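# Push loaded cart through self-closing door into taped area

## Task

Move the loaded utility cart through the self-closing door and leave it parked in the yellow-taped zone so that each of its four wheels is fully inside the tape and none rests on the tape. The cartons must be in the cart's top tray, with no part of any carton overhanging the tray's edges. At the end the robot must not be gripping or touching anything it picked up, and nothing may stay in place only because the robot is holding it. The robot must not fall over or be left leaning. When finished, release everything and back away.

## Robot and tools

ROBOT. A Hello Robot Stretch 3 with a single arm: a two-wheel differential base, a lift that slides up a mast, and a telescoping arm that reaches out to the robot's right side. The gripper cannot move forward on its own, so reach forward by driving the base. The base is 0.33 m long and 0.34 m wide. Turns pivot about the point midway between the drive wheels, 0.05 m behind the front edge. With the arm pulled in and the wrist folded, the wrist pokes out at most 0.06 m past the right side and a spin in place sweeps a 0.28 m radius circle; an unfolded level wrist reaches outside that circle. A loose object may occasionally get a brief shove from outside.

FRAMES. Base frame: origin on the floor between the drive wheels, x forward, y left, z up. hand_pose is reported in this frame, at the point where closed fingertips meet; with all wrist joints at 0 its x axis is up, y runs along the arm toward the mast, z toward the rear. Fingertips are round pads 0.04 m wide. The odometry frame is the base frame as it was when the scene began.

TOOLS.
execute_actions: actions is a list holding zero or one action; an empty list only reports state and images. An action may contain base, joints, or both, plus optional contact_limits; its motions begin together. base takes exactly one key: translate_m (metres, a relative straight drive from the base's last reported position, forward positive, -1 to 1) or rotate_rad (radians, a relative spin in place, counter-clockwise/left positive, -3.2 to 3.2). No sideways motion exists. joints is a single dictionary of absolute targets by name: lift_m 0 to 1.1 (arm height on mast); arm_m 0 to 0.52 (extension); wrist_yaw_rad -1.345 to 4.42 (0 along the arm, positive swings toward the front, 3.0 folded over base); wrist_pitch_rad -1.57 to 0.451 (0 level, negative tips fingers down); wrist_roll_rad -2.911 to 2.911 (0 fingers side by side); gripper_m -0.089 to 0.179 (larger is wider; the real fingertip gap is 0.007 m less near closed, 0.025 m less wide open, and zero below 0.007); head_pan_rad -3.953 to 1.73 (0 forward, positive left, -1.57 faces along the arm); head_tilt_rad -1.53 to 0.419 (0 level, negative down). Done tolerances: lifts/arm/gripper ±0.004, yaw and roll ±0.02, pitch ±0.05, head ±0.02. contact_limits takes only arm_m: a motor effort percentage (1 to 100) at which the arm motion halts; it also caps the arm's holding force until the next action. cameras selects head_camera, nav_camera, wrist_camera or all; omitted/null means all, [] means none. An unknown key or out-of-range number rejects the whole call with no motion. Any single action ends within 15 s. A joint or base left out of an action may still be driving toward an earlier target. If a result shows a stop, the remaining execute_actions, wait and finished_scene calls in that same reply are skipped.
wait: seconds from 0 to 10; issues nothing new and returns the usual state and images.
zoom_image: camera plus region [x0, y0, x1, y1] in pixels of that camera's latest full image, at most 504x504.
finished_scene: scene (integer, 1 to 2) ends the current scene permanently and reports success; the goal must already hold and keep holding.

SPEED. With lift_m under 0.30, arm_m under 0.03 and wrist_yaw_rad over 2.54 the base can do 0.30 m/s and 1.9 rad/s; otherwise it is capped at 0.10 m/s and 0.63 rad/s.

RESULTS. base_status and joint_status describe how each commanded motion ended: done (for the base, wheels turned the full amount even if slipping), off_target (stopped short and possibly still pushing; for the base it means something is blocking it), contact_stop, time_out, torque_fault. After the last three the target is dropped; the arm or lift goes slack after a contact stop until commanded again, and a slack lift may sag under load or keep pressing. Wrist servos overheating from prolonged strain go limp for 10 s. on_its_own lists uncommanded joints; its held-at value is a target, not a position. joint_positions gives readings. motor_effort is percent of maximum, positive toward larger joint values, peak in brackets; readings carry offsets and noise, and positive wheel effort pushes forward. lidar_m: 12 distances (m) from the base origin in 30-degree sectors, first straight ahead then counter-clockwise (4th left, 7th behind, 10th right), '-' for none; scan plane is 0.17 m up, range 0.15 to 12 m, blind to clear objects, may miss thin legs, and the robot's own parts can block sectors 5, 6, 9, 10 when the lift is low. wrist_depth_mm (45 to 1000) and head_depth_mm (280 to 4000, image sideways) are 7x7 median depth grids from top left. base_odometry counts wheel rotation only. turned_by_wheels and turned_by_imu give turning since the last result. base_tilt (degrees) reports forward and right lean, with a fixed offset up to about 4 degrees. contact_limits shows the active, default and maximum arm limits; pictures names the images in order.

CAMERAS. head_camera (896x504) and nav_camera (672x504 fisheye) ride on the head and follow pan and tilt; wrist_camera (644x364) is on the gripper. T_world_to_cam maps base-frame points into the camera frame; expect small errors, larger for the wrist camera.

GRIPPER. Command a value below the object's width to grasp; lower means harder, though a stall guard eases force and heavy items can slip. To let go, command at least 0.02 above where the pads made contact. Neither reading nor status confirms a grasp.

SAFETY. Fold or unfold the wrist only with lift_m 0.32 to 0.95, wrist_pitch_rad -0.4, roll near 0; once folded the lift may go down to 0.25. If yaw is below -0.4, keep pitch at -0.5 or lower. Pushing on an immovable object with the gripper above roughly 0.45 m can tip the robot, as can a repeated push after a contact stop, driving while hooked on something fixed, or snagging furniture (worst when reversing). If tilted, reverse the last move in small steps, free the gripper, and drop the lift to about 0.2. Avoid drops, slams, hard impacts and forceful shoving.

Each tool is called after "Request:" by a JSON object that holds its "api" and its "payload".

## Session

Request:
{"api": "execute_actions", "payload": {"actions": []}}

Scene clock: 0.00 s.
base_odometry: x=+0.000 y=+0.000 heading=+0.000 (m, m, rad; odometry frame)
turned_by_wheels: +0.000 (rad since the last result)
turned_by_imu: +0.000 (rad since the last result)
base_tilt: forward=+3.3 right=+1.0 (deg)
lidar_m: 1.08 1.30 1.48 1.89 1.87 1.03 0.82 0.81 0.84 0.67 0.66 0.72
head_depth_mm: 848 857 865 874 890 898 914 / 975 989 1000 1013 1031 1045 1064 / 1146 1165 1188 1204 1223 1248 1271 / 1486 1606 1644 1667 1708 1745 1801 / 1789 2051 2126 2159 2180 2198 2094 / 2066 2567 2701 2758 2904 2727 2120 / 2068 2774 2814 2828 2829 2792 2139
base_status: not commanded
joint_positions: lift_m=+0.308 arm_m=-0.001 wrist_yaw_rad=+2.954 wrist_pitch_rad=-0.468 wrist_roll_rad=+0.018 gripper_m=+0.037 head_pan_rad=-0.009 head_tilt_rad=-0.015
joint_status: not commanded
motor_effort: left_wheel=-1 right_wheel=+0 lift_m=+34 arm_m=+0 wrist_yaw_rad=+0 wrist_pitch_rad=+7 wrist_roll_rad=+0 gripper_m=+1 head_pan_rad=-1 head_tilt_rad=+5 (%)
hand_pose: x=+0.0194 y=+0.0698 z=+0.3101 quat_wxyz=(+0.229, +0.706, +0.097, +0.663) (m; base frame)
wrist_depth_mm: - - - - - - - / - - - - - - - / 968 - 950 961 933 940 909 / 767 740 735 741 735 740 725 / 618 624 616 618 630 603 600 / 528 529 - 536 - 514 509 / 468 - - - 434 443 447
pictures: head_camera (sideways: a quarter turn clockwise sets it upright), nav_camera (sideways: a quarter turn counterclockwise sets it upright), wrist_camera
Images, in order (width x height): head_camera 896x504, nav_camera 672x504, wrist_camera 644x364.

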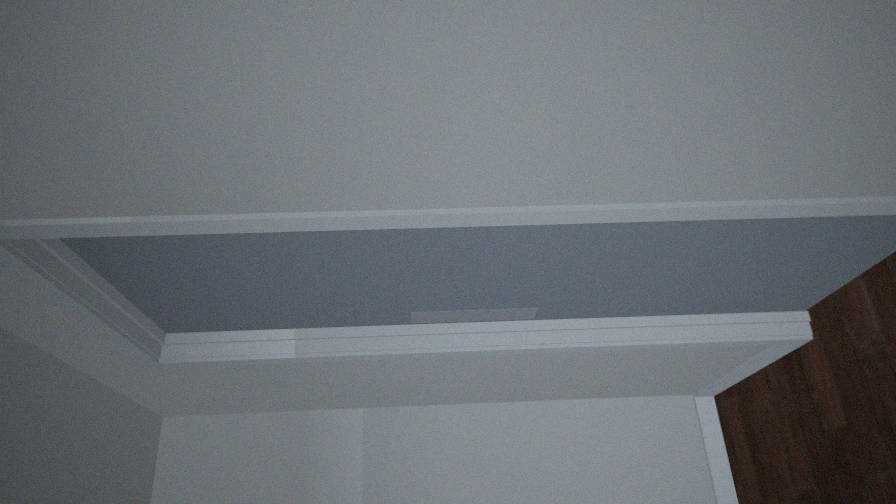

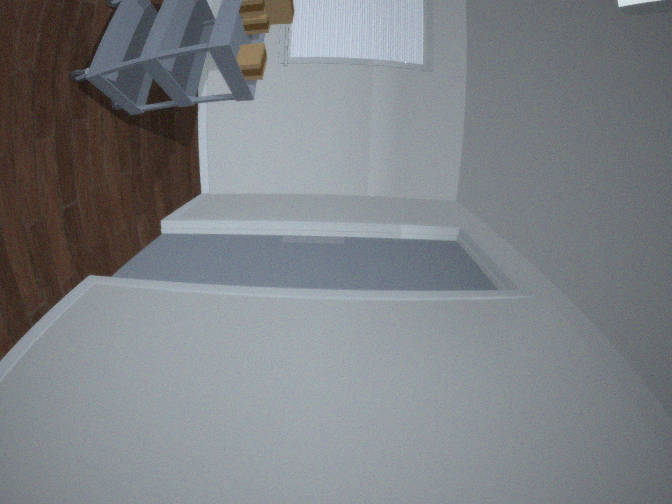

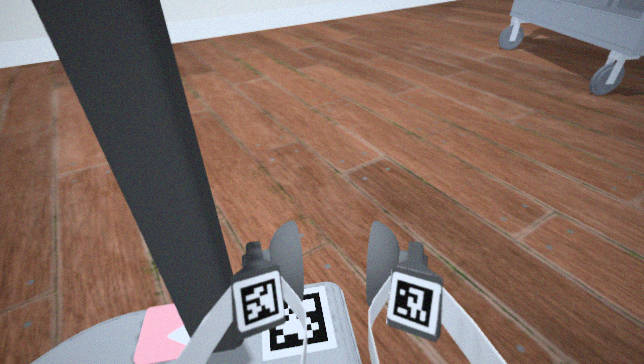

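Request:
{"api": "execute_actions", "payload": {"actions": [{"joints":{"head_pan_rad":0.75,"head_tilt_rad":-0.5}}], "cameras": ["head_camera","nav_camera"]}}

Scene clock: 5.23 s.
base_odometry: x=+0.000 y=+0.000 heading=+0.000 (m, m, rad; odometry frame)
turned_by_wheels: +0.000 (rad since the last result)
turned_by_imu: -0.001 (rad since the last result)
base_tilt: forward=+3.2 right=+1.0 (deg)
lidar_m: 1.08 1.30 1.48 1.89 1.88 1.03 0.82 0.81 0.84 0.67 0.66 0.72
head_depth_mm: 2429 2632 2889 2600 1941 1545 1296 / 2494 2729 2910 2362 1941 1548 1291 / 2568 2779 1577 1866 1855 1556 1288 / 2637 2794 1632 1584 1786 1556 1297 / 2733 2864 1619 1925 1887 1554 1300 / 2784 3089 3238 2478 1939 1550 1296 / 2828 2994 3085 2609 1963 1560 1296
base_status: not commanded
joint_positions: lift_m=+0.308 arm_m=-0.001 wrist_yaw_rad=+2.954 wrist_pitch_rad=-0.468 wrist_roll_rad=+0.018 gripper_m=+0.037 head_pan_rad=+0.743 head_tilt_rad=-0.493
joint_status: all done
motor_effort: left_wheel=-1(1) right_wheel=+0(0) lift_m=+33(33) arm_m=-1(0) wrist_yaw_rad=+1(0) wrist_pitch_rad=+7(8) wrist_roll_rad=+0(0) gripper_m=+0(2) head_pan_rad=+2(32) head_tilt_rad=-5(43) (%)
hand_pose: x=+0.0194 y=+0.0698 z=+0.3101 quat_wxyz=(+0.229, +0.706, +0.097, +0.663) (m; base frame)
wrist_depth_mm: - - - - - - - / - - - - - - - / 961 - 958 950 945 927 917 / 756 736 753 747 739 730 722 / 625 624 608 614 627 606 596 / 531 522 - 532 - 515 510 / 470 - - - 440 447 450
pictures: head_camera (sideways: a quarter turn clockwise sets it upright), nav_camera (sideways: a quarter turn counterclockwise sets it upright)
camera_calibration (this result's frames):
head_camera: T_world_to_cam=[[-0.38073, -0.325507, -0.8655, 1.15454], [-0.641116, 0.767415, -0.00659402, 0.00994226], [0.666345, 0.552376, -0.500865, 0.600817], [0, 0, 0, 1]] pos_world=[0.0455902, 0.0363039, 1.30025]
nav_camera: T_world_to_cam=[[0.314541, 0.333019, 0.888911, -1.11691], [0.691347, -0.72206, 0.0258772, 0.0137709], [0.650464, 0.606406, -0.457348, 0.555601], [0, 0, 0, 1]] pos_world=[-0.0196055, 0.0449752, 1.24658]
Images, in order (width x height): head_camera 896x504, nav_camera 672x504.

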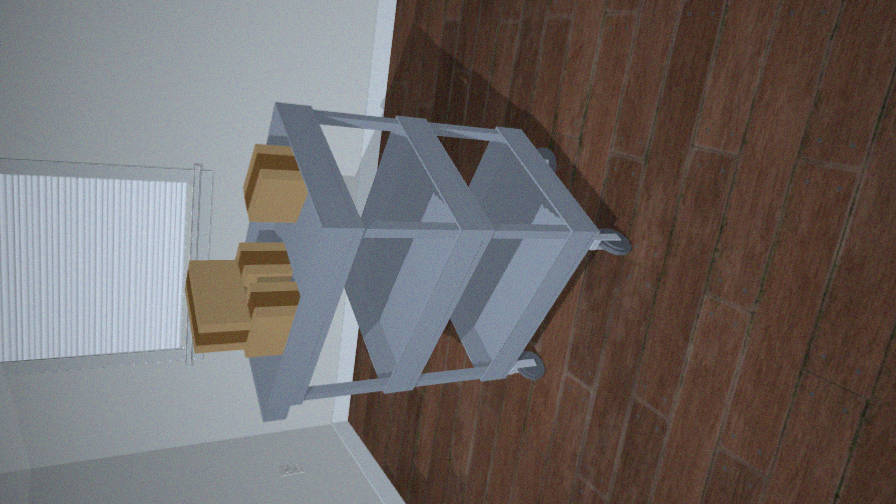

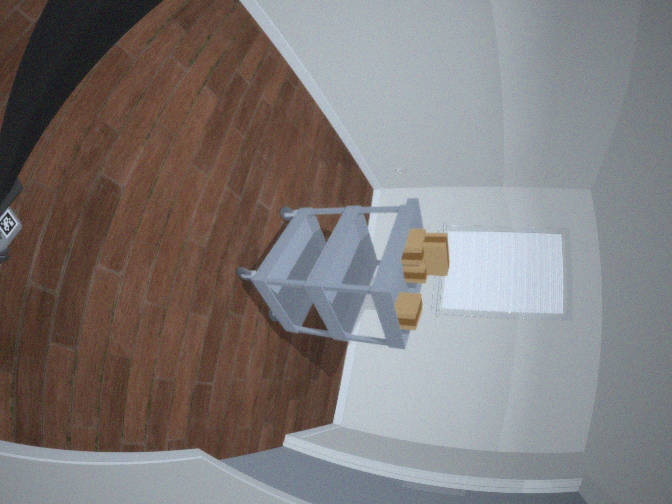

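Request:
{"api": "execute_actions", "payload": {"actions": [{"base":{"rotate_rad":1.176},"joints":{"lift_m":0.26,"head_pan_rad":-1.2,"head_tilt_rad":-0.8}}], "cameras": []}}

Request:
{"api": "execute_actions", "payload": {"actions": [{"base":{"translate_m":1.0}}], "cameras": ["nav_camera"]}}

Request:
{"api": "execute_actions", "payload": {"actions": [{"base":{"translate_m":0.95},"joints":{"head_pan_rad":-2.1}}], "cameras": ["head_camera","nav_camera"]}}

Scene clock: 22.53 s.
base_odometry: x=+0.000 y=+0.000 heading=+1.176 (m, m, rad; odometry frame)
turned_by_wheels: +1.176 (rad since the last result)
turned_by_imu: +1.174 (rad since the last result)
base_tilt: forward=+3.3 right=+0.9 (deg)
lidar_m: 1.71 1.87 1.70 0.95 0.81 0.81 0.77 0.66 0.66 0.75 1.28 1.30
head_depth_mm: 804 870 953 1048 1171 1256 1151 / 914 1003 1114 1244 1401 1302 1140 / 1060 1183 1339 1535 1497 1293 1142 / 1402 1590 1811 1721 1490 1294 1141 / 1753 2064 2142 1763 1487 1291 1142 / 2041 2442 2140 1744 1479 1291 1139 / 2597 2744 2136 1742 1478 1281 1140
base_status: done
joint_positions: lift_m=+0.260 arm_m=-0.001 wrist_yaw_rad=+2.954 wrist_pitch_rad=-0.469 wrist_roll_rad=+0.018 gripper_m=+0.037 head_pan_rad=-1.193 head_tilt_rad=-0.790
joint_status: all done
motor_effort: left_wheel=-2(7) right_wheel=+1(7) lift_m=+22(28) arm_m=-1(0) wrist_yaw_rad=+0(0) wrist_pitch_rad=+8(7) wrist_roll_rad=+0(0) gripper_m=+0(0) head_pan_rad=-4(35) head_tilt_rad=-7(35) (%)
hand_pose: x=+0.0194 y=+0.0697 z=+0.2619 quat_wxyz=(+0.229, +0.706, +0.097, +0.663) (m; base frame)
wrist_depth_mm: 635 - - - - - - / 674 - - - - - - / 713 - 852 847 836 821 814 / 666 655 660 662 646 650 639 / 556 555 548 557 553 533 532 / 481 - - - - 456 456 / - - - - 388 398 397
pictures: none
No camera images: the call's "cameras" was empty. Leave "cameras" out to get every camera's image.

Scene clock: 27.57 s.
base_odometry: x=+0.385 y=+0.923 heading=+1.176 (m, m, rad; odometry frame)
turned_by_wheels: +0.000 (rad since the last result)
turned_by_imu: +0.001 (rad since the last result)
base_tilt: forward=+3.2 right=+1.0 (deg)
lidar_m: 1.38 1.18 1.18 1.35 1.53 1.53 1.58 1.35 1.35 0.64 0.64 0.71
head_depth_mm: 1705 1863 2024 1777 1499 1297 1147 / 1894 2088 2126 1770 1501 1289 1147 / 2192 2356 2019 1712 1491 1295 1140 / 2264 975 778 1115 1251 1292 1146 / 2135 912 774 1113 1286 1299 1139 / 2017 971 775 1110 1286 1284 1138 / 1944 907 771 1104 1285 1283 1140
base_status: done
joint_positions: lift_m=+0.260 arm_m=-0.001 wrist_yaw_rad=+2.954 wrist_pitch_rad=-0.469 wrist_roll_rad=+0.018 gripper_m=+0.037 head_pan_rad=-1.193 head_tilt_rad=-0.790
joint_status: not commanded
motor_effort: left_wheel=-2(4) right_wheel=+1(7) lift_m=+23(23) arm_m=+0(1) wrist_yaw_rad=+0(0) wrist_pitch_rad=+7(7) wrist_roll_rad=+0(0) gripper_m=-1(1) head_pan_rad=-3(2) head_tilt_rad=-6(7) (%)
hand_pose: x=+0.0194 y=+0.0697 z=+0.2619 quat_wxyz=(+0.229, +0.706, +0.097, +0.663) (m; base frame)
wrist_depth_mm: - - - - - - 931 / - - - - - - 968 / 852 - 847 838 829 816 812 / 668 658 660 653 648 647 648 / 548 545 545 559 557 537 533 / 484 - - - - 459 453 / - - - - 387 397 396
pictures: nav_camera (sideways: a quarter turn counterclockwise sets it upright)
camera_calibration (this result's frames):
nav_camera: T_world_to_cam=[[0.287211, -0.635844, 0.716388, -0.891826], [-0.918892, -0.39407, 0.0186336, 0.0330324], [0.270459, -0.663635, -0.697453, 0.870284], [0, 0, 0, 1]] pos_world=[0.0511193, 0.023506, 1.24526]
Images, in order (width x height): nav_camera 672x504.

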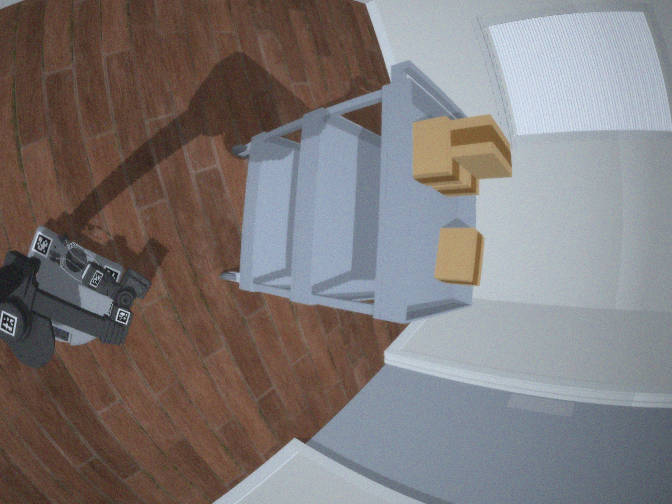

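Scene clock: 32.43 s.
base_odometry: x=+0.750 y=+1.800 heading=+1.176 (m, m, rad; odometry frame)
turned_by_wheels: +0.000 (rad since the last result)
turned_by_imu: +0.001 (rad since the last result)
base_tilt: forward=+3.2 right=+1.1 (deg)
lidar_m: 0.62 0.53 0.53 0.60 1.02 2.21 2.35 0.75 0.48 0.63 1.57 1.10
head_depth_mm: 1723 1832 2111 1782 1498 1298 1149 / 1822 1020 1213 1396 1492 1296 1146 / 1842 1061 825 1115 1399 1293 1143 / 1843 743 761 731 990 1239 1161 / 1864 629 711 632 985 1245 1141 / 1790 658 751 1054 1312 1290 1141 / 1888 762 757 1096 1457 1289 1133
base_status: done
joint_positions: lift_m=+0.260 arm_m=-0.001 wrist_yaw_rad=+2.954 wrist_pitch_rad=-0.469 wrist_roll_rad=+0.018 gripper_m=+0.037 head_pan_rad=-2.093 head_tilt_rad=-0.790
joint_status: all done
motor_effort: left_wheel=-2(3) right_wheel=+1(7) lift_m=+23(23) arm_m=+0(1) wrist_yaw_rad=+0(0) wrist_pitch_rad=+7(7) wrist_roll_rad=+0(0) gripper_m=+0(1) head_pan_rad=-3(33) head_tilt_rad=-5(6) (%)
hand_pose: x=+0.0194 y=+0.0697 z=+0.2619 quat_wxyz=(+0.229, +0.706, +0.097, +0.663) (m; base frame)
wrist_depth_mm: - - 766 628 539 472 419 / - - 860 702 586 503 444 / 848 - 841 751 629 539 473 / 669 657 663 657 630 574 496 / 550 550 541 557 553 533 512 / 483 - - - - 454 455 / - - - - 387 400 398
pictures: head_camera (sideways: a quarter turn clockwise sets it upright), nav_camera (sideways: a quarter turn counterclockwise sets it upright)
camera_calibration (this result's frames):
head_camera: T_world_to_cam=[[0.380461, 0.625561, -0.681119, 0.909552], [0.844405, -0.535332, -0.0199948, 0.0183218], [-0.377132, -0.567533, -0.7319, 0.907724], [0, 0, 0, 1]] pos_world=[-0.0191882, -0.0440084, 1.28424]
nav_camera: T_world_to_cam=[[-0.319453, -0.620391, 0.716286, -0.887992], [-0.879986, 0.474634, 0.0186296, 0.0328004], [-0.351531, -0.62437, -0.697558, 0.874215], [0, 0, 0, 1]] pos_world=[0.0525062, -0.0206356, 1.24526]
Images, in order (width x height): head_camera 896x504, nav_camera 672x504.

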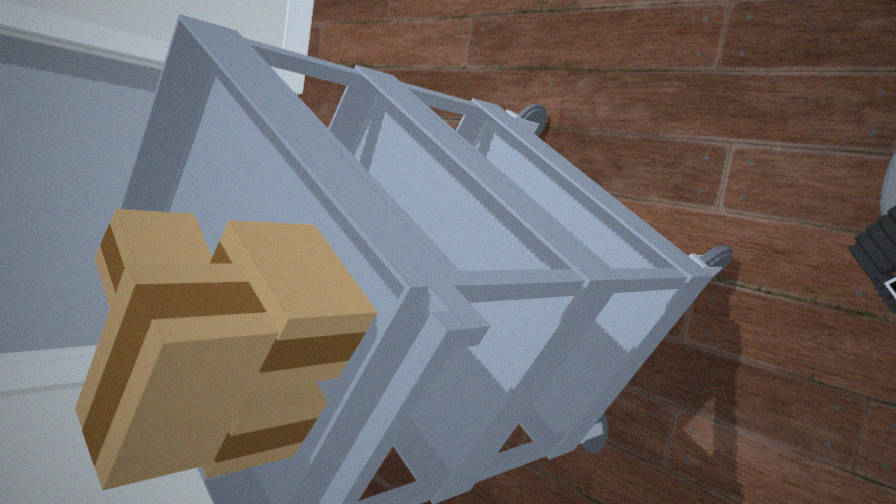

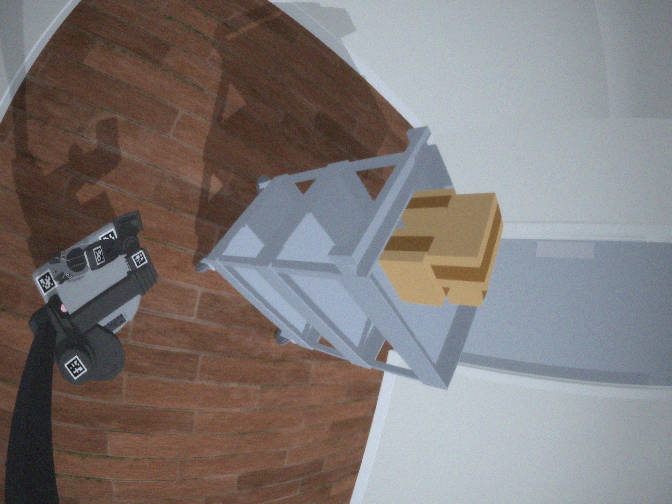

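Request:
{"api": "execute_actions", "payload": {"actions": [{"base":{"rotate_rad":-0.93}}], "cameras": []}}

Request:
{"api": "execute_actions", "payload": {"actions": [{"base":{"translate_m":0.55}}], "cameras": []}}

Request:
{"api": "execute_actions", "payload": {"actions": [{"base":{"rotate_rad":-1.84},"joints":{"head_pan_rad":-0.2,"head_tilt_rad":-1.2}}], "cameras": []}}

Request:
{"api": "execute_actions", "payload": {"actions": [{"joints":{"lift_m":0.33,"wrist_yaw_rad":1.57,"arm_m":0.04,"gripper_m":0.12}}], "cameras": []}}

Request:
{"api": "execute_actions", "payload": {"actions": [{"joints":{"wrist_pitch_rad":0,"lift_m":0.27}}]}}

Scene clock: 43.97 s.
base_odometry: x=+0.750 y=+1.800 heading=+0.246 (m, m, rad; odometry frame)
turned_by_wheels: -0.930 (rad since the last result)
turned_by_imu: -0.931 (rad since the last result)
base_tilt: forward=+3.4 right=+1.1 (deg)
lidar_m: 1.57 0.89 0.58 0.53 0.53 0.65 1.32 2.22 2.20 0.59 0.48 0.79
head_depth_mm: 2248 2447 2156 1777 1512 1297 1149 / 2421 2652 2172 1771 1497 1300 1144 / 2601 2791 2153 1767 1499 1297 1138 / 2368 2623 2147 1772 1496 1289 1165 / 2193 2442 2145 1762 1488 1284 1138 / 2030 2276 2155 1749 1497 1286 1144 / 1884 2097 2147 1755 1490 1285 1136
base_status: done
joint_positions: lift_m=+0.260 arm_m=-0.001 wrist_yaw_rad=+2.954 wrist_pitch_rad=-0.469 wrist_roll_rad=+0.018 gripper_m=+0.037 head_pan_rad=-2.093 head_tilt_rad=-0.791
joint_status: not commanded
motor_effort: left_wheel=+0(5) right_wheel=-2(6) lift_m=+23(23) arm_m=+0(0) wrist_yaw_rad=+1(0) wrist_pitch_rad=+7(7) wrist_roll_rad=+0(0) gripper_m=+0(0) head_pan_rad=-2(3) head_tilt_rad=-6(6) (%)
hand_pose: x=+0.0194 y=+0.0697 z=+0.2619 quat_wxyz=(+0.229, +0.706, +0.097, +0.663) (m; base frame)
wrist_depth_mm: 440 - 517 557 614 682 754 / 479 - 553 614 678 747 842 / 515 - 613 666 738 784 817 / 553 589 634 658 650 640 640 / 553 551 540 563 558 534 534 / 483 - - - - 454 456 / - - - - 390 397 395
pictures: none
No camera images: the call's "cameras" was empty. Leave "cameras" out to get every camera's image.

Scene clock: 47.47 s.
base_odometry: x=+1.284 y=+1.934 heading=+0.246 (m, m, rad; odometry frame)
turned_by_wheels: +0.000 (rad since the last result)
turned_by_imu: +0.001 (rad since the last result)
base_tilt: forward=+3.3 right=+1.0 (deg)
lidar_m: 1.03 1.03 0.66 0.61 0.61 0.76 1.54 2.76 0.53 0.53 1.74 1.12
head_depth_mm: 2788 2801 2176 1769 1493 1294 1149 / 2759 2814 2163 1780 1492 1299 1141 / 2506 2688 2157 1675 1496 1290 1141 / 2267 2538 796 844 1004 1248 1164 / 2099 1012 705 1033 984 1222 1143 / 1958 593 672 641 961 1206 1135 / 1804 586 657 633 938 1179 1142
base_status: done
joint_positions: lift_m=+0.260 arm_m=-0.001 wrist_yaw_rad=+2.954 wrist_pitch_rad=-0.469 wrist_roll_rad=+0.018 gripper_m=+0.037 head_pan_rad=-2.093 head_tilt_rad=-0.791
joint_status: not commanded
motor_effort: left_wheel=+1(6) right_wheel=-2(4) lift_m=+22(23) arm_m=-1(0) wrist_yaw_rad=+0(0) wrist_pitch_rad=+8(8) wrist_roll_rad=+0(0) gripper_m=+1(1) head_pan_rad=-3(3) head_tilt_rad=-5(7) (%)
hand_pose: x=+0.0194 y=+0.0697 z=+0.2619 quat_wxyz=(+0.229, +0.706, +0.097, +0.663) (m; base frame)
wrist_depth_mm: 508 - 596 642 694 766 857 / 547 - 637 703 762 857 929 / 593 - 694 754 788 814 813 / 619 644 658 657 658 652 643 / 547 543 544 558 553 534 534 / 482 - - - - 459 456 / - - - - 390 399 396
pictures: none
No camera images: the call's "cameras" was empty. Leave "cameras" out to get every camera's image.

Scene clock: 50.03 s.
base_odometry: x=+1.284 y=+1.934 heading=-1.594 (m, m, rad; odometry frame)
turned_by_wheels: -1.840 (rad since the last result)
turned_by_imu: -1.838 (rad since the last result)
base_tilt: forward=+3.3 right=+1.0 (deg)
lidar_m: 0.53 0.56 1.30 1.04 1.03 0.77 0.62 0.61 0.66 1.00 2.75 0.54
head_depth_mm: 1750 1618 1487 1373 1276 1192 1128 / 1739 1601 1479 1367 1270 1196 1118 / 580 810 1457 1357 1272 - - / 570 974 977 1345 1266 1216 - / 575 980 948 1320 1257 1203 - / 578 964 931 1309 1255 1183 - / 560 957 926 1312 1254 1177 1114
base_status: done
joint_positions: lift_m=+0.260 arm_m=-0.001 wrist_yaw_rad=+2.954 wrist_pitch_rad=-0.469 wrist_roll_rad=+0.018 gripper_m=+0.037 head_pan_rad=-0.207 head_tilt_rad=-1.186
joint_status: all done
motor_effort: left_wheel=+1(8) right_wheel=-2(7) lift_m=+23(23) arm_m=-1(1) wrist_yaw_rad=+0(0) wrist_pitch_rad=+7(7) wrist_roll_rad=+0(0) gripper_m=+0(0) head_pan_rad=+3(34) head_tilt_rad=-9(44) (%)
hand_pose: x=+0.0194 y=+0.0697 z=+0.2619 quat_wxyz=(+0.229, +0.706, +0.097, +0.663) (m; base frame)
wrist_depth_mm: 790 - - - - - - / 831 - - - - - - / 859 - 836 832 818 826 822 / 671 656 666 654 662 647 651 / 552 550 546 557 555 538 539 / 482 - - - - 461 452 / - - - - 391 398 395
pictures: none
No camera images: the call's "cameras" was empty. Leave "cameras" out to get every camera's image.

Scene clock: 51.73 s.
base_odometry: x=+1.284 y=+1.934 heading=-1.594 (m, m, rad; odometry frame)
turned_by_wheels: +0.000 (rad since the last result)
turned_by_imu: +0.000 (rad since the last result)
base_tilt: forward=+3.2 right=+1.1 (deg)
lidar_m: 0.53 0.56 1.30 1.04 1.03 0.77 0.62 0.61 0.66 1.01 2.75 0.54
head_depth_mm: 1749 1608 1484 1366 1279 1209 1128 / 1755 1588 1476 1367 1276 1216 1104 / 579 810 1444 1355 1271 1199 - / 571 971 977 1341 1266 1211 - / 574 980 946 1322 1261 1203 - / 576 961 932 1312 1260 1186 - / 562 958 924 1315 1252 1175 1117
base_status: not commanded
joint_positions: lift_m=+0.330 arm_m=+0.040 wrist_yaw_rad=+1.572 wrist_pitch_rad=-0.469 wrist_roll_rad=+0.018 gripper_m=+0.120 head_pan_rad=-0.207 head_tilt_rad=-1.186
joint_status: all done
motor_effort: left_wheel=+0(1) right_wheel=-1(1) lift_m=+43(43) arm_m=+4(7) wrist_yaw_rad=-2(3) wrist_pitch_rad=+8(7) wrist_roll_rad=+0(0) gripper_m=+0(88) head_pan_rad=+2(2) head_tilt_rad=-10(9) (%)
hand_pose: x=+0.1964 y=-0.1847 z=+0.3311 quat_wxyz=(+0.599, +0.606, -0.375, +0.365) (m; base frame)
wrist_depth_mm: - - - - - - - / - 848 898 830 - - - / 952 533 524 511 975 977 983 / 789 599 713 538 780 766 763 / 648 635 648 621 634 656 630 / 551 561 541 543 544 - 536 / 479 465 476 468 469 458 471
pictures: none
No camera images: the call's "cameras" was empty. Leave "cameras" out to get every camera's image.

Scene clock: 53.10 s.
base_odometry: x=+1.284 y=+1.934 heading=-1.594 (m, m, rad; odometry frame)
turned_by_wheels: +0.000 (rad since the last result)
turned_by_imu: +0.000 (rad since the last result)
base_tilt: forward=+3.2 right=+1.0 (deg)
lidar_m: 0.53 0.56 1.30 1.04 1.03 0.77 0.62 0.61 0.66 1.01 2.75 0.54
head_depth_mm: 1747 1601 1487 1372 1279 1201 1129 / 1741 1605 1470 1364 1273 1220 1116 / 577 810 1454 1359 1281 1198 - / 571 971 974 1339 1266 1217 - / 575 975 943 1331 1269 1205 - / 577 963 933 1312 1255 1187 - / 562 960 928 1313 1256 1174 1110
base_status: not commanded
joint_positions: lift_m=+0.270 arm_m=+0.040 wrist_yaw_rad=+1.572 wrist_pitch_rad=-0.021 wrist_roll_rad=+0.018 gripper_m=+0.120 head_pan_rad=-0.207 head_tilt_rad=-1.186
joint_status: all done
motor_effort: left_wheel=+1(1) right_wheel=-1(1) lift_m=+23(37) arm_m=+3(3) wrist_yaw_rad=-2(2) wrist_pitch_rad=+10(9) wrist_roll_rad=+0(0) gripper_m=+0(0) head_pan_rad=+2(2) head_tilt_rad=-9(9) (%)
hand_pose: x=+0.2343 y=-0.1846 z=+0.3797 quat_wxyz=(+0.501, +0.510, -0.499, +0.491) (m; base frame)
wrist_depth_mm: - - - 415 - - - / 452 441 431 424 - - - / - - - - - - - / - - - - - - - / - 863 874 807 - - - / 869 508 488 477 899 - 926 / 694 646 646 516 702 667 695
pictures: head_camera (sideways: a quarter turn clockwise sets it upright), nav_camera (sideways: a quarter turn counterclockwise sets it upright), wrist_camera
camera_calibration (this result's frames):
head_camera: T_world_to_cam=[[-0.914177, 0.210051, -0.34664, 0.481727], [0.236364, 0.971036, -0.0349383, 0.0414712], [0.329261, -0.113873, -0.937347, 1.17045], [0, 0, 0, 1]] pos_world=[0.0451976, -0.00817484, 1.26555]
nav_camera: T_world_to_cam=[[0.906238, -0.156989, 0.39254, -0.473698], [-0.173452, -0.98482, 0.00657943, 0.044185], [0.385549, -0.0740495, -0.919711, 1.15852], [0, 0, 0, 1]] pos_world=[-0.00971708, 0.0549363, 1.25116]
wrist_camera: T_world_to_cam=[[0.0336792, -0.999266, -0.0182281, -0.181307], [-0.162639, 0.0125156, -0.986606, 0.452324], [0.986111, 0.0361927, -0.162098, -0.000794119], [0, 0, 0, 1]] pos_world=[0.0804549, -0.186806, 0.442832]
Images, in order (width x height): head_camera 896x504, nav_camera 672x504, wrist_camera 644x364.

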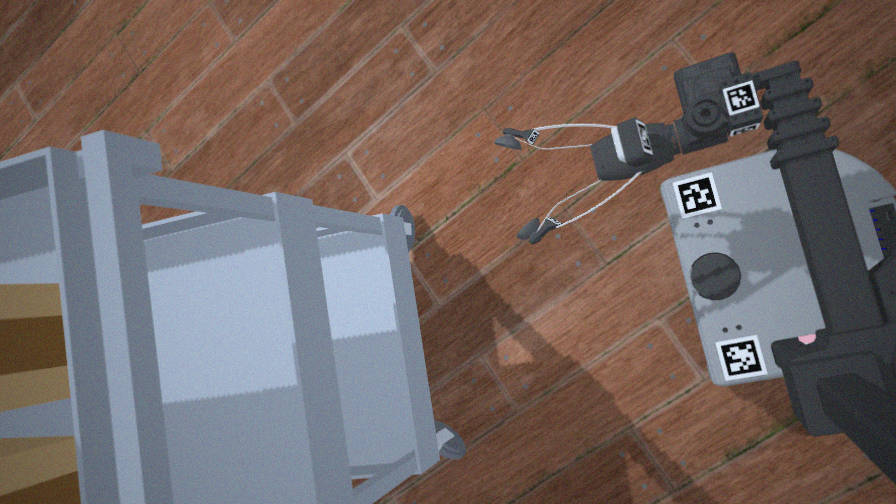

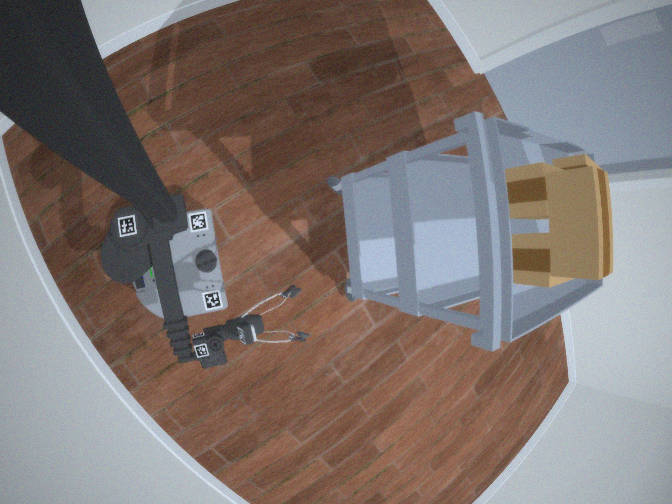

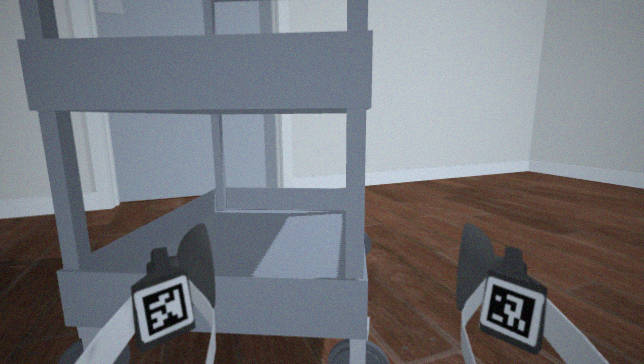

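Request:
{"api": "execute_actions", "payload": {"actions": [{"base":{"translate_m":0.29},"joints":{"arm_m":0.07,"lift_m":0.22}}], "cameras": ["head_camera","wrist_camera"]}}

Scene clock: 59.70 s.
base_odometry: x=+1.277 y=+1.644 heading=-1.594 (m, m, rad; odometry frame)
turned_by_wheels: +0.000 (rad since the last result)
turned_by_imu: -0.001 (rad since the last result)
base_tilt: forward=+3.1 right=+1.1 (deg)
lidar_m: 0.24 0.25 1.44 1.15 1.14 1.11 0.89 0.88 0.95 1.44 0.32 0.24
head_depth_mm: 1761 1607 1429 1333 1282 1209 1130 / 1713 575 546 735 1280 1198 1119 / 635 588 544 527 1260 1207 - / 334 403 513 482 1232 1216 - / 331 393 527 477 1230 1207 - / 327 385 525 443 1120 1183 - / 324 377 488 447 1215 1175 1115
base_status: done
joint_positions: lift_m=+0.220 arm_m=+0.070 wrist_yaw_rad=+1.571 wrist_pitch_rad=-0.020 wrist_roll_rad=+0.018 gripper_m=+0.120 head_pan_rad=-0.207 head_tilt_rad=-1.186
joint_status: all done
motor_effort: left_wheel=+1(5) right_wheel=-2(1) lift_m=+23(22) arm_m=+3(2) wrist_yaw_rad=-1(2) wrist_pitch_rad=+10(10) wrist_roll_rad=+0(0) gripper_m=+0(1) head_pan_rad=+2(2) head_tilt_rad=-9(9) (%)
hand_pose: x=+0.2344 y=-0.2147 z=+0.3300 quat_wxyz=(+0.501, +0.509, -0.499, +0.491) (m; base frame)
wrist_depth_mm: 227 227 229 140 - - - / - 515 528 144 - - - / - - - 148 - - - / - - - 153 - - - / - 668 733 158 - - - / 477 519 502 163 812 - 812 / 387 366 382 168 611 590 613
pictures: head_camera (sideways: a quarter turn clockwise sets it upright), wrist_camera
camera_calibration (this result's frames):
head_camera: T_world_to_cam=[[-0.914182, 0.210038, -0.346635, 0.481721], [0.236349, 0.97104, -0.0349384, 0.0414715], [0.329258, -0.113867, -0.937349, 1.17045], [0, 0, 0, 1]] pos_world=[0.0451976, -0.0081742, 1.26555]
wrist_camera: T_world_to_cam=[[0.0331706, -0.999284, -0.0181917, -0.21222], [-0.161533, 0.0126022, -0.986787, 0.403475], [0.98631, 0.0356709, -0.161, -0.00831592], [0, 0, 0, 1]] pos_world=[0.0804162, -0.216856, 0.392944]
Images, in order (width x height): head_camera 896x504, wrist_camera 644x364.

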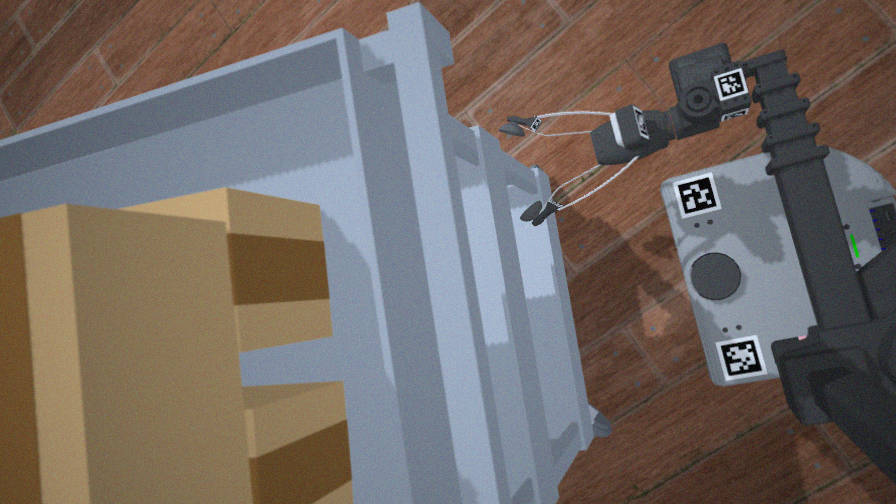

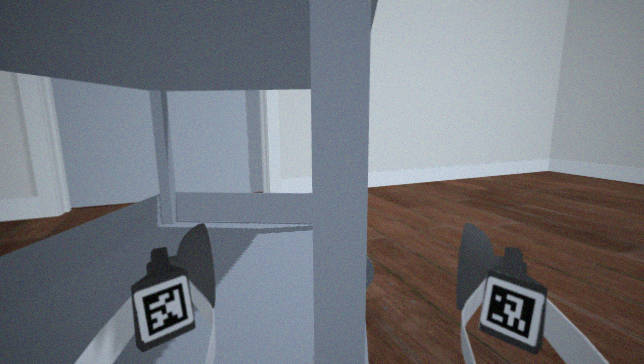

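Request:
{"api": "execute_actions", "payload": {"actions": [{"base":{"translate_m":0.02},"joints":{"gripper_m":-0.03,"head_tilt_rad":-0.9,"head_pan_rad":0}}], "cameras": []}}

Request:
{"api": "execute_actions", "payload": {"actions": [{"joints":{"arm_m":0.2}}]}}

Scene clock: 64.53 s.
base_odometry: x=+1.277 y=+1.624 heading=-1.594 (m, m, rad; odometry frame)
turned_by_wheels: +0.000 (rad since the last result)
turned_by_imu: -0.001 (rad since the last result)
base_tilt: forward=+3.2 right=+1.1 (deg)
lidar_m: 0.22 0.23 1.45 1.16 1.15 1.13 0.90 0.89 0.97 1.47 0.29 0.22
head_depth_mm: 1952 2186 691 597 534 469 1118 / 1859 827 375 452 523 473 1123 / 1760 824 366 419 513 476 1084 / 1674 808 367 423 521 478 1085 / 1617 662 370 427 518 481 1086 / 1601 639 371 430 518 483 1082 / 1535 1631 623 578 525 684 1112
base_status: done
joint_positions: lift_m=+0.220 arm_m=+0.070 wrist_yaw_rad=+1.566 wrist_pitch_rad=-0.020 wrist_roll_rad=+0.018 gripper_m=-0.029 head_pan_rad=-0.007 head_tilt_rad=-0.902
joint_status: all done
motor_effort: left_wheel=+0(4) right_wheel=-8(7) lift_m=+23(23) arm_m=+2(3) wrist_yaw_rad=+5(7) wrist_pitch_rad=+10(9) wrist_roll_rad=+0(0) gripper_m=-21(99) head_pan_rad=+2(15) head_tilt_rad=+2(31) (%)
hand_pose: x=+0.2343 y=-0.2161 z=+0.3299 quat_wxyz=(+0.502, +0.508, -0.500, +0.489) (m; base frame)
wrist_depth_mm: 227 228 229 117 - - - / - 520 528 121 - - - / - - - 124 - - - / - - - 128 - - - / - 673 733 131 - - - / 475 504 505 135 870 800 796 / 385 384 364 140 592 618 617
pictures: none
No camera images: the call's "cameras" was empty. Leave "cameras" out to get every camera's image.

Scene clock: 66.77 s.
base_odometry: x=+1.277 y=+1.624 heading=-1.593 (m, m, rad; odometry frame)
turned_by_wheels: +0.000 (rad since the last result)
turned_by_imu: +0.000 (rad since the last result)
base_tilt: forward=+3.3 right=+0.9 (deg)
lidar_m: 0.18 0.19 1.45 1.15 1.15 1.13 0.90 0.89 0.97 1.47 0.28 0.19
head_depth_mm: 1965 807 367 392 508 433 1104 / 1840 820 366 386 514 425 1088 / 1768 808 365 380 503 432 1071 / 1666 785 364 387 500 443 1073 / 1613 641 641 580 518 451 1068 / 1588 798 664 591 518 444 1081 / 1526 1753 1859 1588 1369 1214 1096
base_status: not commanded
joint_positions: lift_m=+0.220 arm_m=+0.200 wrist_yaw_rad=+1.604 wrist_pitch_rad=-0.020 wrist_roll_rad=+0.018 gripper_m=-0.029 head_pan_rad=-0.007 head_tilt_rad=-0.902
joint_status: all done
on_its_own: wrist_yaw_rad is at rest, and its effort (-36) is outside its rest range (-12 to +12)
motor_effort: left_wheel=+5(4) right_wheel=-11(11) lift_m=+23(23) arm_m=+6(11) wrist_yaw_rad=-36(44) wrist_pitch_rad=+10(10) wrist_roll_rad=+0(0) gripper_m=-23(26) head_pan_rad=+3(2) head_tilt_rad=+2(2) (%)
hand_pose: x=+0.2342 y=-0.3360 z=+0.3300 quat_wxyz=(+0.493, +0.518, -0.491, +0.499) (m; base frame)
wrist_depth_mm: 227 227 228 118 - - - / 517 512 530 121 - - - / - - - 124 - - - / - - - 128 - - - / 629 700 723 132 - - - / 498 499 516 135 868 803 804 / 386 384 364 141 586 623 616
pictures: head_camera (sideways: a quarter turn clockwise sets it upright), nav_camera (sideways: a quarter turn counterclockwise sets it upright), wrist_camera
camera_calibration (this result's frames):
head_camera: T_world_to_cam=[[-0.803167, 0.0234919, -0.59529, 0.80494], [0.0474706, 0.998569, -0.024641, 0.0292286], [0.593859, -0.0480496, -0.803133, 0.994427], [0, 0, 0, 1]] pos_world=[0.0545642, -0.000314515, 1.27855]
nav_camera: T_world_to_cam=[[0.772755, 0.0270261, 0.634129, -0.787597], [0.0222888, -0.999632, 0.0154423, 0.0314484], [0.634313, 0.00220082, -0.773073, 0.966406], [0, 0, 0, 1]] pos_world=[-0.00508617, 0.0505956, 1.24606]
wrist_camera: T_world_to_cam=[[0.0664245, -0.997626, -0.0181865, -0.340635], [-0.161705, 0.00722267, -0.986813, 0.403252], [0.984601, 0.0684894, -0.160841, 0.00752484], [0, 0, 0, 1]] pos_world=[0.0804253, -0.343254, 0.39295]
Images, in order (width x height): head_camera 896x504, nav_camera 672x504, wrist_camera 644x364.

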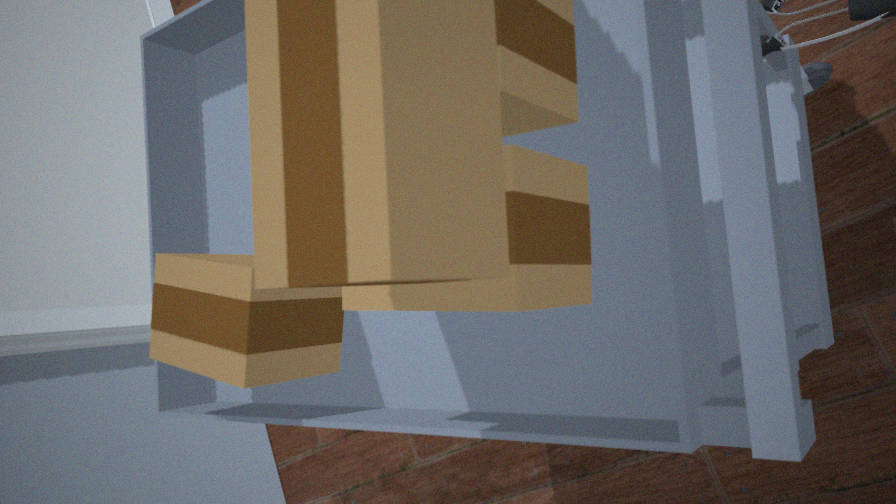

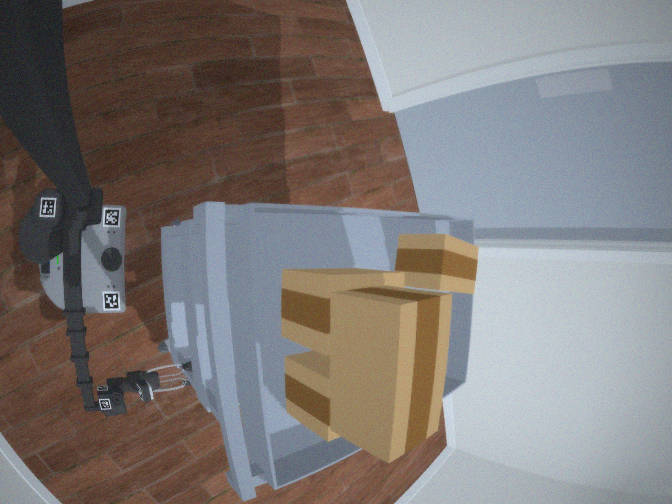

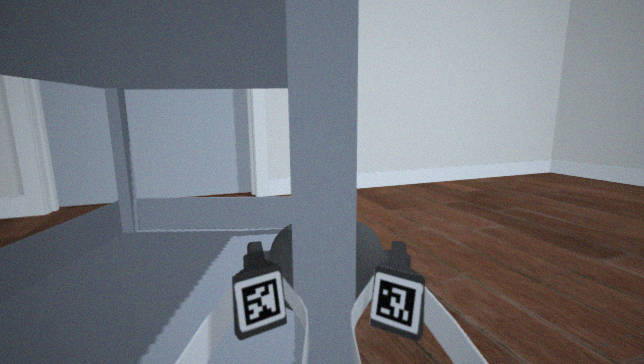

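Request:
{"api": "execute_actions", "payload": {"actions": [{"base":{"rotate_rad":0.22},"joints":{"arm_m":0.15}}], "cameras": ["head_camera","nav_camera"]}}

Scene clock: 70.27 s.
base_odometry: x=+1.277 y=+1.624 heading=-1.373 (m, m, rad; odometry frame)
turned_by_wheels: +0.220 (rad since the last result)
turned_by_imu: +0.212 (rad since the last result)
base_tilt: forward=+3.3 right=+1.0 (deg)
lidar_m: 0.26 0.29 1.27 1.14 1.15 0.99 0.89 0.90 1.09 2.08 0.31 0.26
head_depth_mm: 1666 813 385 457 525 690 1139 / 1613 812 386 464 517 732 1102 / 1603 440 393 497 510 777 1105 / 1580 438 395 490 494 805 1120 / 1555 758 673 543 494 818 1116 / 1552 1799 674 590 468 1183 1114 / 1505 1737 1852 1557 477 1228 1109
base_status: done
joint_positions: lift_m=+0.220 arm_m=+0.150 wrist_yaw_rad=+1.616 wrist_pitch_rad=-0.019 wrist_roll_rad=+0.018 gripper_m=-0.026 head_pan_rad=-0.007 head_tilt_rad=-0.902
joint_status: all done
on_its_own: wrist_yaw_rad is held at +1.621, not at your +1.570, by its stall guard, which is not easing now
motor_effort: left_wheel=+0(14) right_wheel=-6(29) lift_m=+23(23) arm_m=-4(11) wrist_yaw_rad=+6(83) wrist_pitch_rad=+9(9) wrist_roll_rad=+0(0) gripper_m=-22(28) head_pan_rad=+2(3) head_tilt_rad=+2(2) (%)
hand_pose: x=+0.2341 y=-0.2836 z=+0.3301 quat_wxyz=(+0.490, +0.520, -0.488, +0.502) (m; base frame)
wrist_depth_mm: 227 227 229 121 - - - / - 518 522 125 - - - / - - - 128 - - - / - - - 132 - - - / - 635 739 135 - - - / 453 506 520 139 - 814 805 / 387 382 365 145 560 617 620
pictures: head_camera (sideways: a quarter turn clockwise sets it upright), nav_camera (sideways: a quarter turn counterclockwise sets it upright)
camera_calibration (this result's frames):
head_camera: T_world_to_cam=[[-0.803161, 0.0234007, -0.595303, 0.804956], [0.0473576, 0.998574, -0.0246404, 0.0292285], [0.593877, -0.0479823, -0.803124, 0.994415], [0, 0, 0, 1]] pos_world=[0.0545646, -0.000309017, 1.27855]
nav_camera: T_world_to_cam=[[0.772742, 0.0271139, 0.634141, -0.787612], [0.022402, -0.99963, 0.0154428, 0.0314471], [0.634325, 0.00227273, -0.773063, 0.966394], [0, 0, 0, 1]] pos_world=[-0.00509107, 0.0505943, 1.24606]
Images, in order (width x height): head_camera 896x504, nav_camera 672x504.

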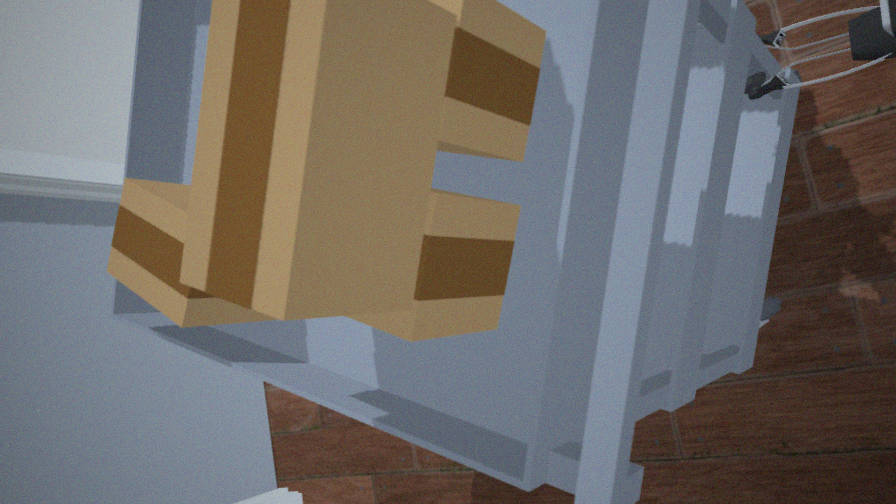

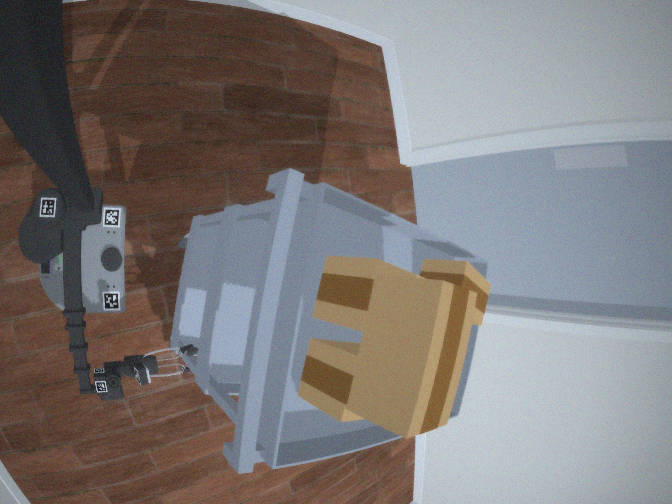

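Request:
{"api": "execute_actions", "payload": {"actions": [{"joints":{"arm_m":0.34,"gripper_m":0.01,"wrist_yaw_rad":1.6,"head_pan_rad":-0.4}}], "cameras": []}}

Request:
{"api": "execute_actions", "payload": {"actions": [{"joints":{"arm_m":0.51}}], "cameras": ["head_camera","nav_camera"]}}

Scene clock: 80.30 s.
base_odometry: x=+1.277 y=+1.624 heading=-1.373 (m, m, rad; odometry frame)
turned_by_wheels: +0.000 (rad since the last result)
turned_by_imu: -0.001 (rad since the last result)
base_tilt: forward=+3.3 right=+1.1 (deg)
lidar_m: 0.17 1.65 1.27 1.15 1.15 0.99 0.89 0.90 1.09 2.09 0.26 0.18
head_depth_mm: 2407 442 426 574 493 1219 1120 / 2182 441 395 538 541 1097 1120 / 2005 775 381 458 531 795 1116 / 1822 852 373 441 512 438 1086 / 1721 824 498 535 527 465 1088 / 1622 659 645 603 547 1217 1116 / 1542 638 654 873 1382 1227 1109
base_status: not commanded
joint_positions: lift_m=+0.220 arm_m=+0.340 wrist_yaw_rad=+1.672 wrist_pitch_rad=-0.018 wrist_roll_rad=+0.018 gripper_m=+0.010 head_pan_rad=-0.393 head_tilt_rad=-0.902
joint_status: wrist_yaw_rad off_target (ended at +1.672, target +1.600); the others done
on_its_own: wrist_yaw_rad is held at +1.658, not at your +1.600, by its stall guard, which is not easing now; wrist_yaw_rad is at rest, and its effort (-15) is outside its rest range (-12 to +12)
motor_effort: left_wheel=+4(6) right_wheel=-11(16) lift_m=+23(23) arm_m=+4(7) wrist_yaw_rad=-15(44) wrist_pitch_rad=+9(10) wrist_roll_rad=+0(0) gripper_m=-10(75) head_pan_rad=-3(23) head_tilt_rad=+3(2) (%)
hand_pose: x=+0.2331 y=-0.4589 z=+0.3305 quat_wxyz=(+0.475, +0.533, -0.473, +0.516) (m; base frame)
wrist_depth_mm: 225 226 228 119 - - - / - 511 516 122 - - - / - - - 125 - - - / - - - 130 - - - / - 679 747 133 - - - / 486 504 505 137 - 812 813 / 388 383 365 143 588 617 612
pictures: none
No camera images: the call's "cameras" was empty. Leave "cameras" out to get every camera's image.

Scene clock: 82.80 s.
base_odometry: x=+1.277 y=+1.624 heading=-1.373 (m, m, rad; odometry frame)
turned_by_wheels: +0.000 (rad since the last result)
turned_by_imu: -0.001 (rad since the last result)
base_tilt: forward=+3.3 right=+1.0 (deg)
lidar_m: 0.38 1.65 1.27 1.14 1.15 0.99 0.89 0.90 1.09 2.09 0.21 0.24
head_depth_mm: 2384 2258 392 443 506 465 1123 / 2181 801 694 481 522 483 1074 / 1987 830 711 572 532 785 1026 / 1856 826 627 605 762 1011 1120 / 1743 772 562 594 894 1198 1113 / 1615 1716 620 931 1317 1234 1112 / 1550 1758 691 1525 1391 1237 1109
base_status: not commanded
joint_positions: lift_m=+0.220 arm_m=+0.510 wrist_yaw_rad=+1.728 wrist_pitch_rad=-0.017 wrist_roll_rad=+0.018 gripper_m=+0.010 head_pan_rad=-0.393 head_tilt_rad=-0.902
joint_status: all done
on_its_own: wrist_yaw_rad is held at +1.703, not at your +1.600, by its stall guard, which is still easing
motor_effort: left_wheel=+4(9) right_wheel=-7(20) lift_m=+23(23) arm_m=+6(8) wrist_yaw_rad=-27(47) wrist_pitch_rad=+8(8) wrist_roll_rad=+0(0) gripper_m=-10(13) head_pan_rad=-2(2) head_tilt_rad=+3(2) (%)
hand_pose: x=+0.2313 y=-0.6146 z=+0.3307 quat_wxyz=(+0.460, +0.546, -0.458, +0.529) (m; base frame)
wrist_depth_mm: 226 225 227 121 - - - / 496 506 518 124 - - - / - - - 128 - - - / - - - 132 - - - / 674 722 739 136 - - - / 510 508 519 140 - 808 817 / 388 386 362 145 586 624 615
pictures: head_camera (sideways: a quarter turn clockwise sets it upright), nav_camera (sideways: a quarter turn counterclockwise sets it upright)
camera_calibration (this result's frames):
head_camera: T_world_to_cam=[[-0.735306, 0.323945, -0.595303, 0.804542], [0.419683, 0.907336, -0.0246404, 0.0269573], [0.532157, -0.267957, -0.803124, 0.994791], [0, 0, 0, 1]] pos_world=[0.0508852, -0.0185257, 1.27855]
nav_camera: T_world_to_cam=[[0.726134, -0.265696, 0.634141, -0.787328], [-0.35545, -0.934568, 0.0154428, 0.033752], [0.588545, -0.236619, -0.773063, 0.966673], [0, 0, 0, 1]] pos_world=[0.0147726, 0.0510863, 1.24606]
Images, in order (width x height): head_camera 896x504, nav_camera 672x504.

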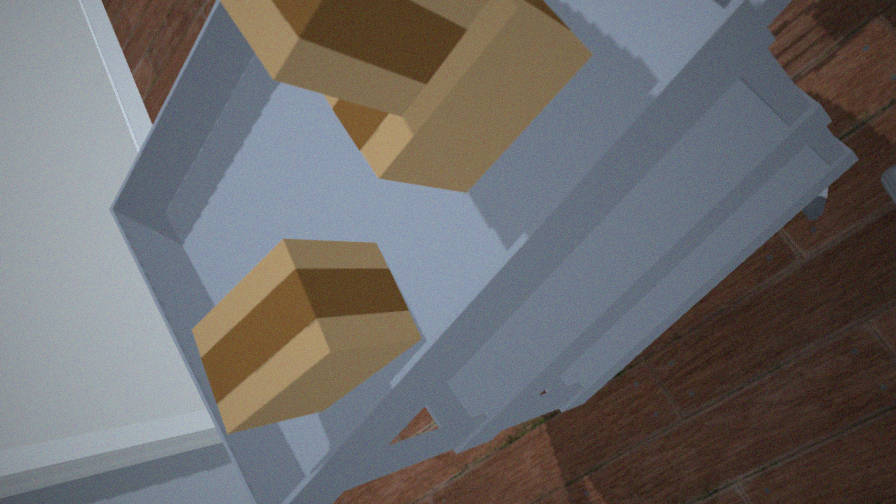

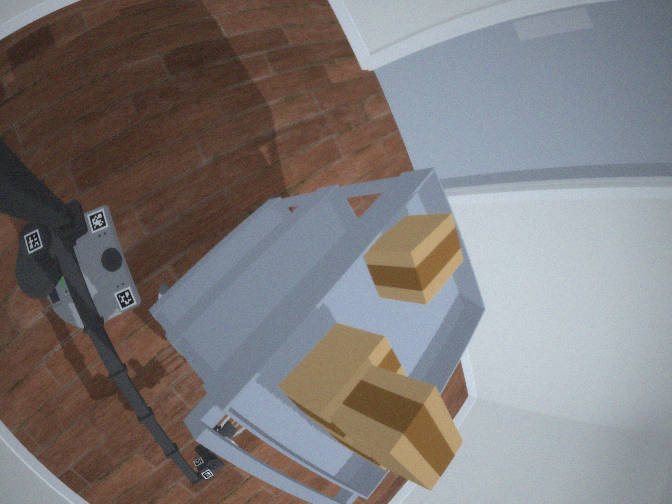

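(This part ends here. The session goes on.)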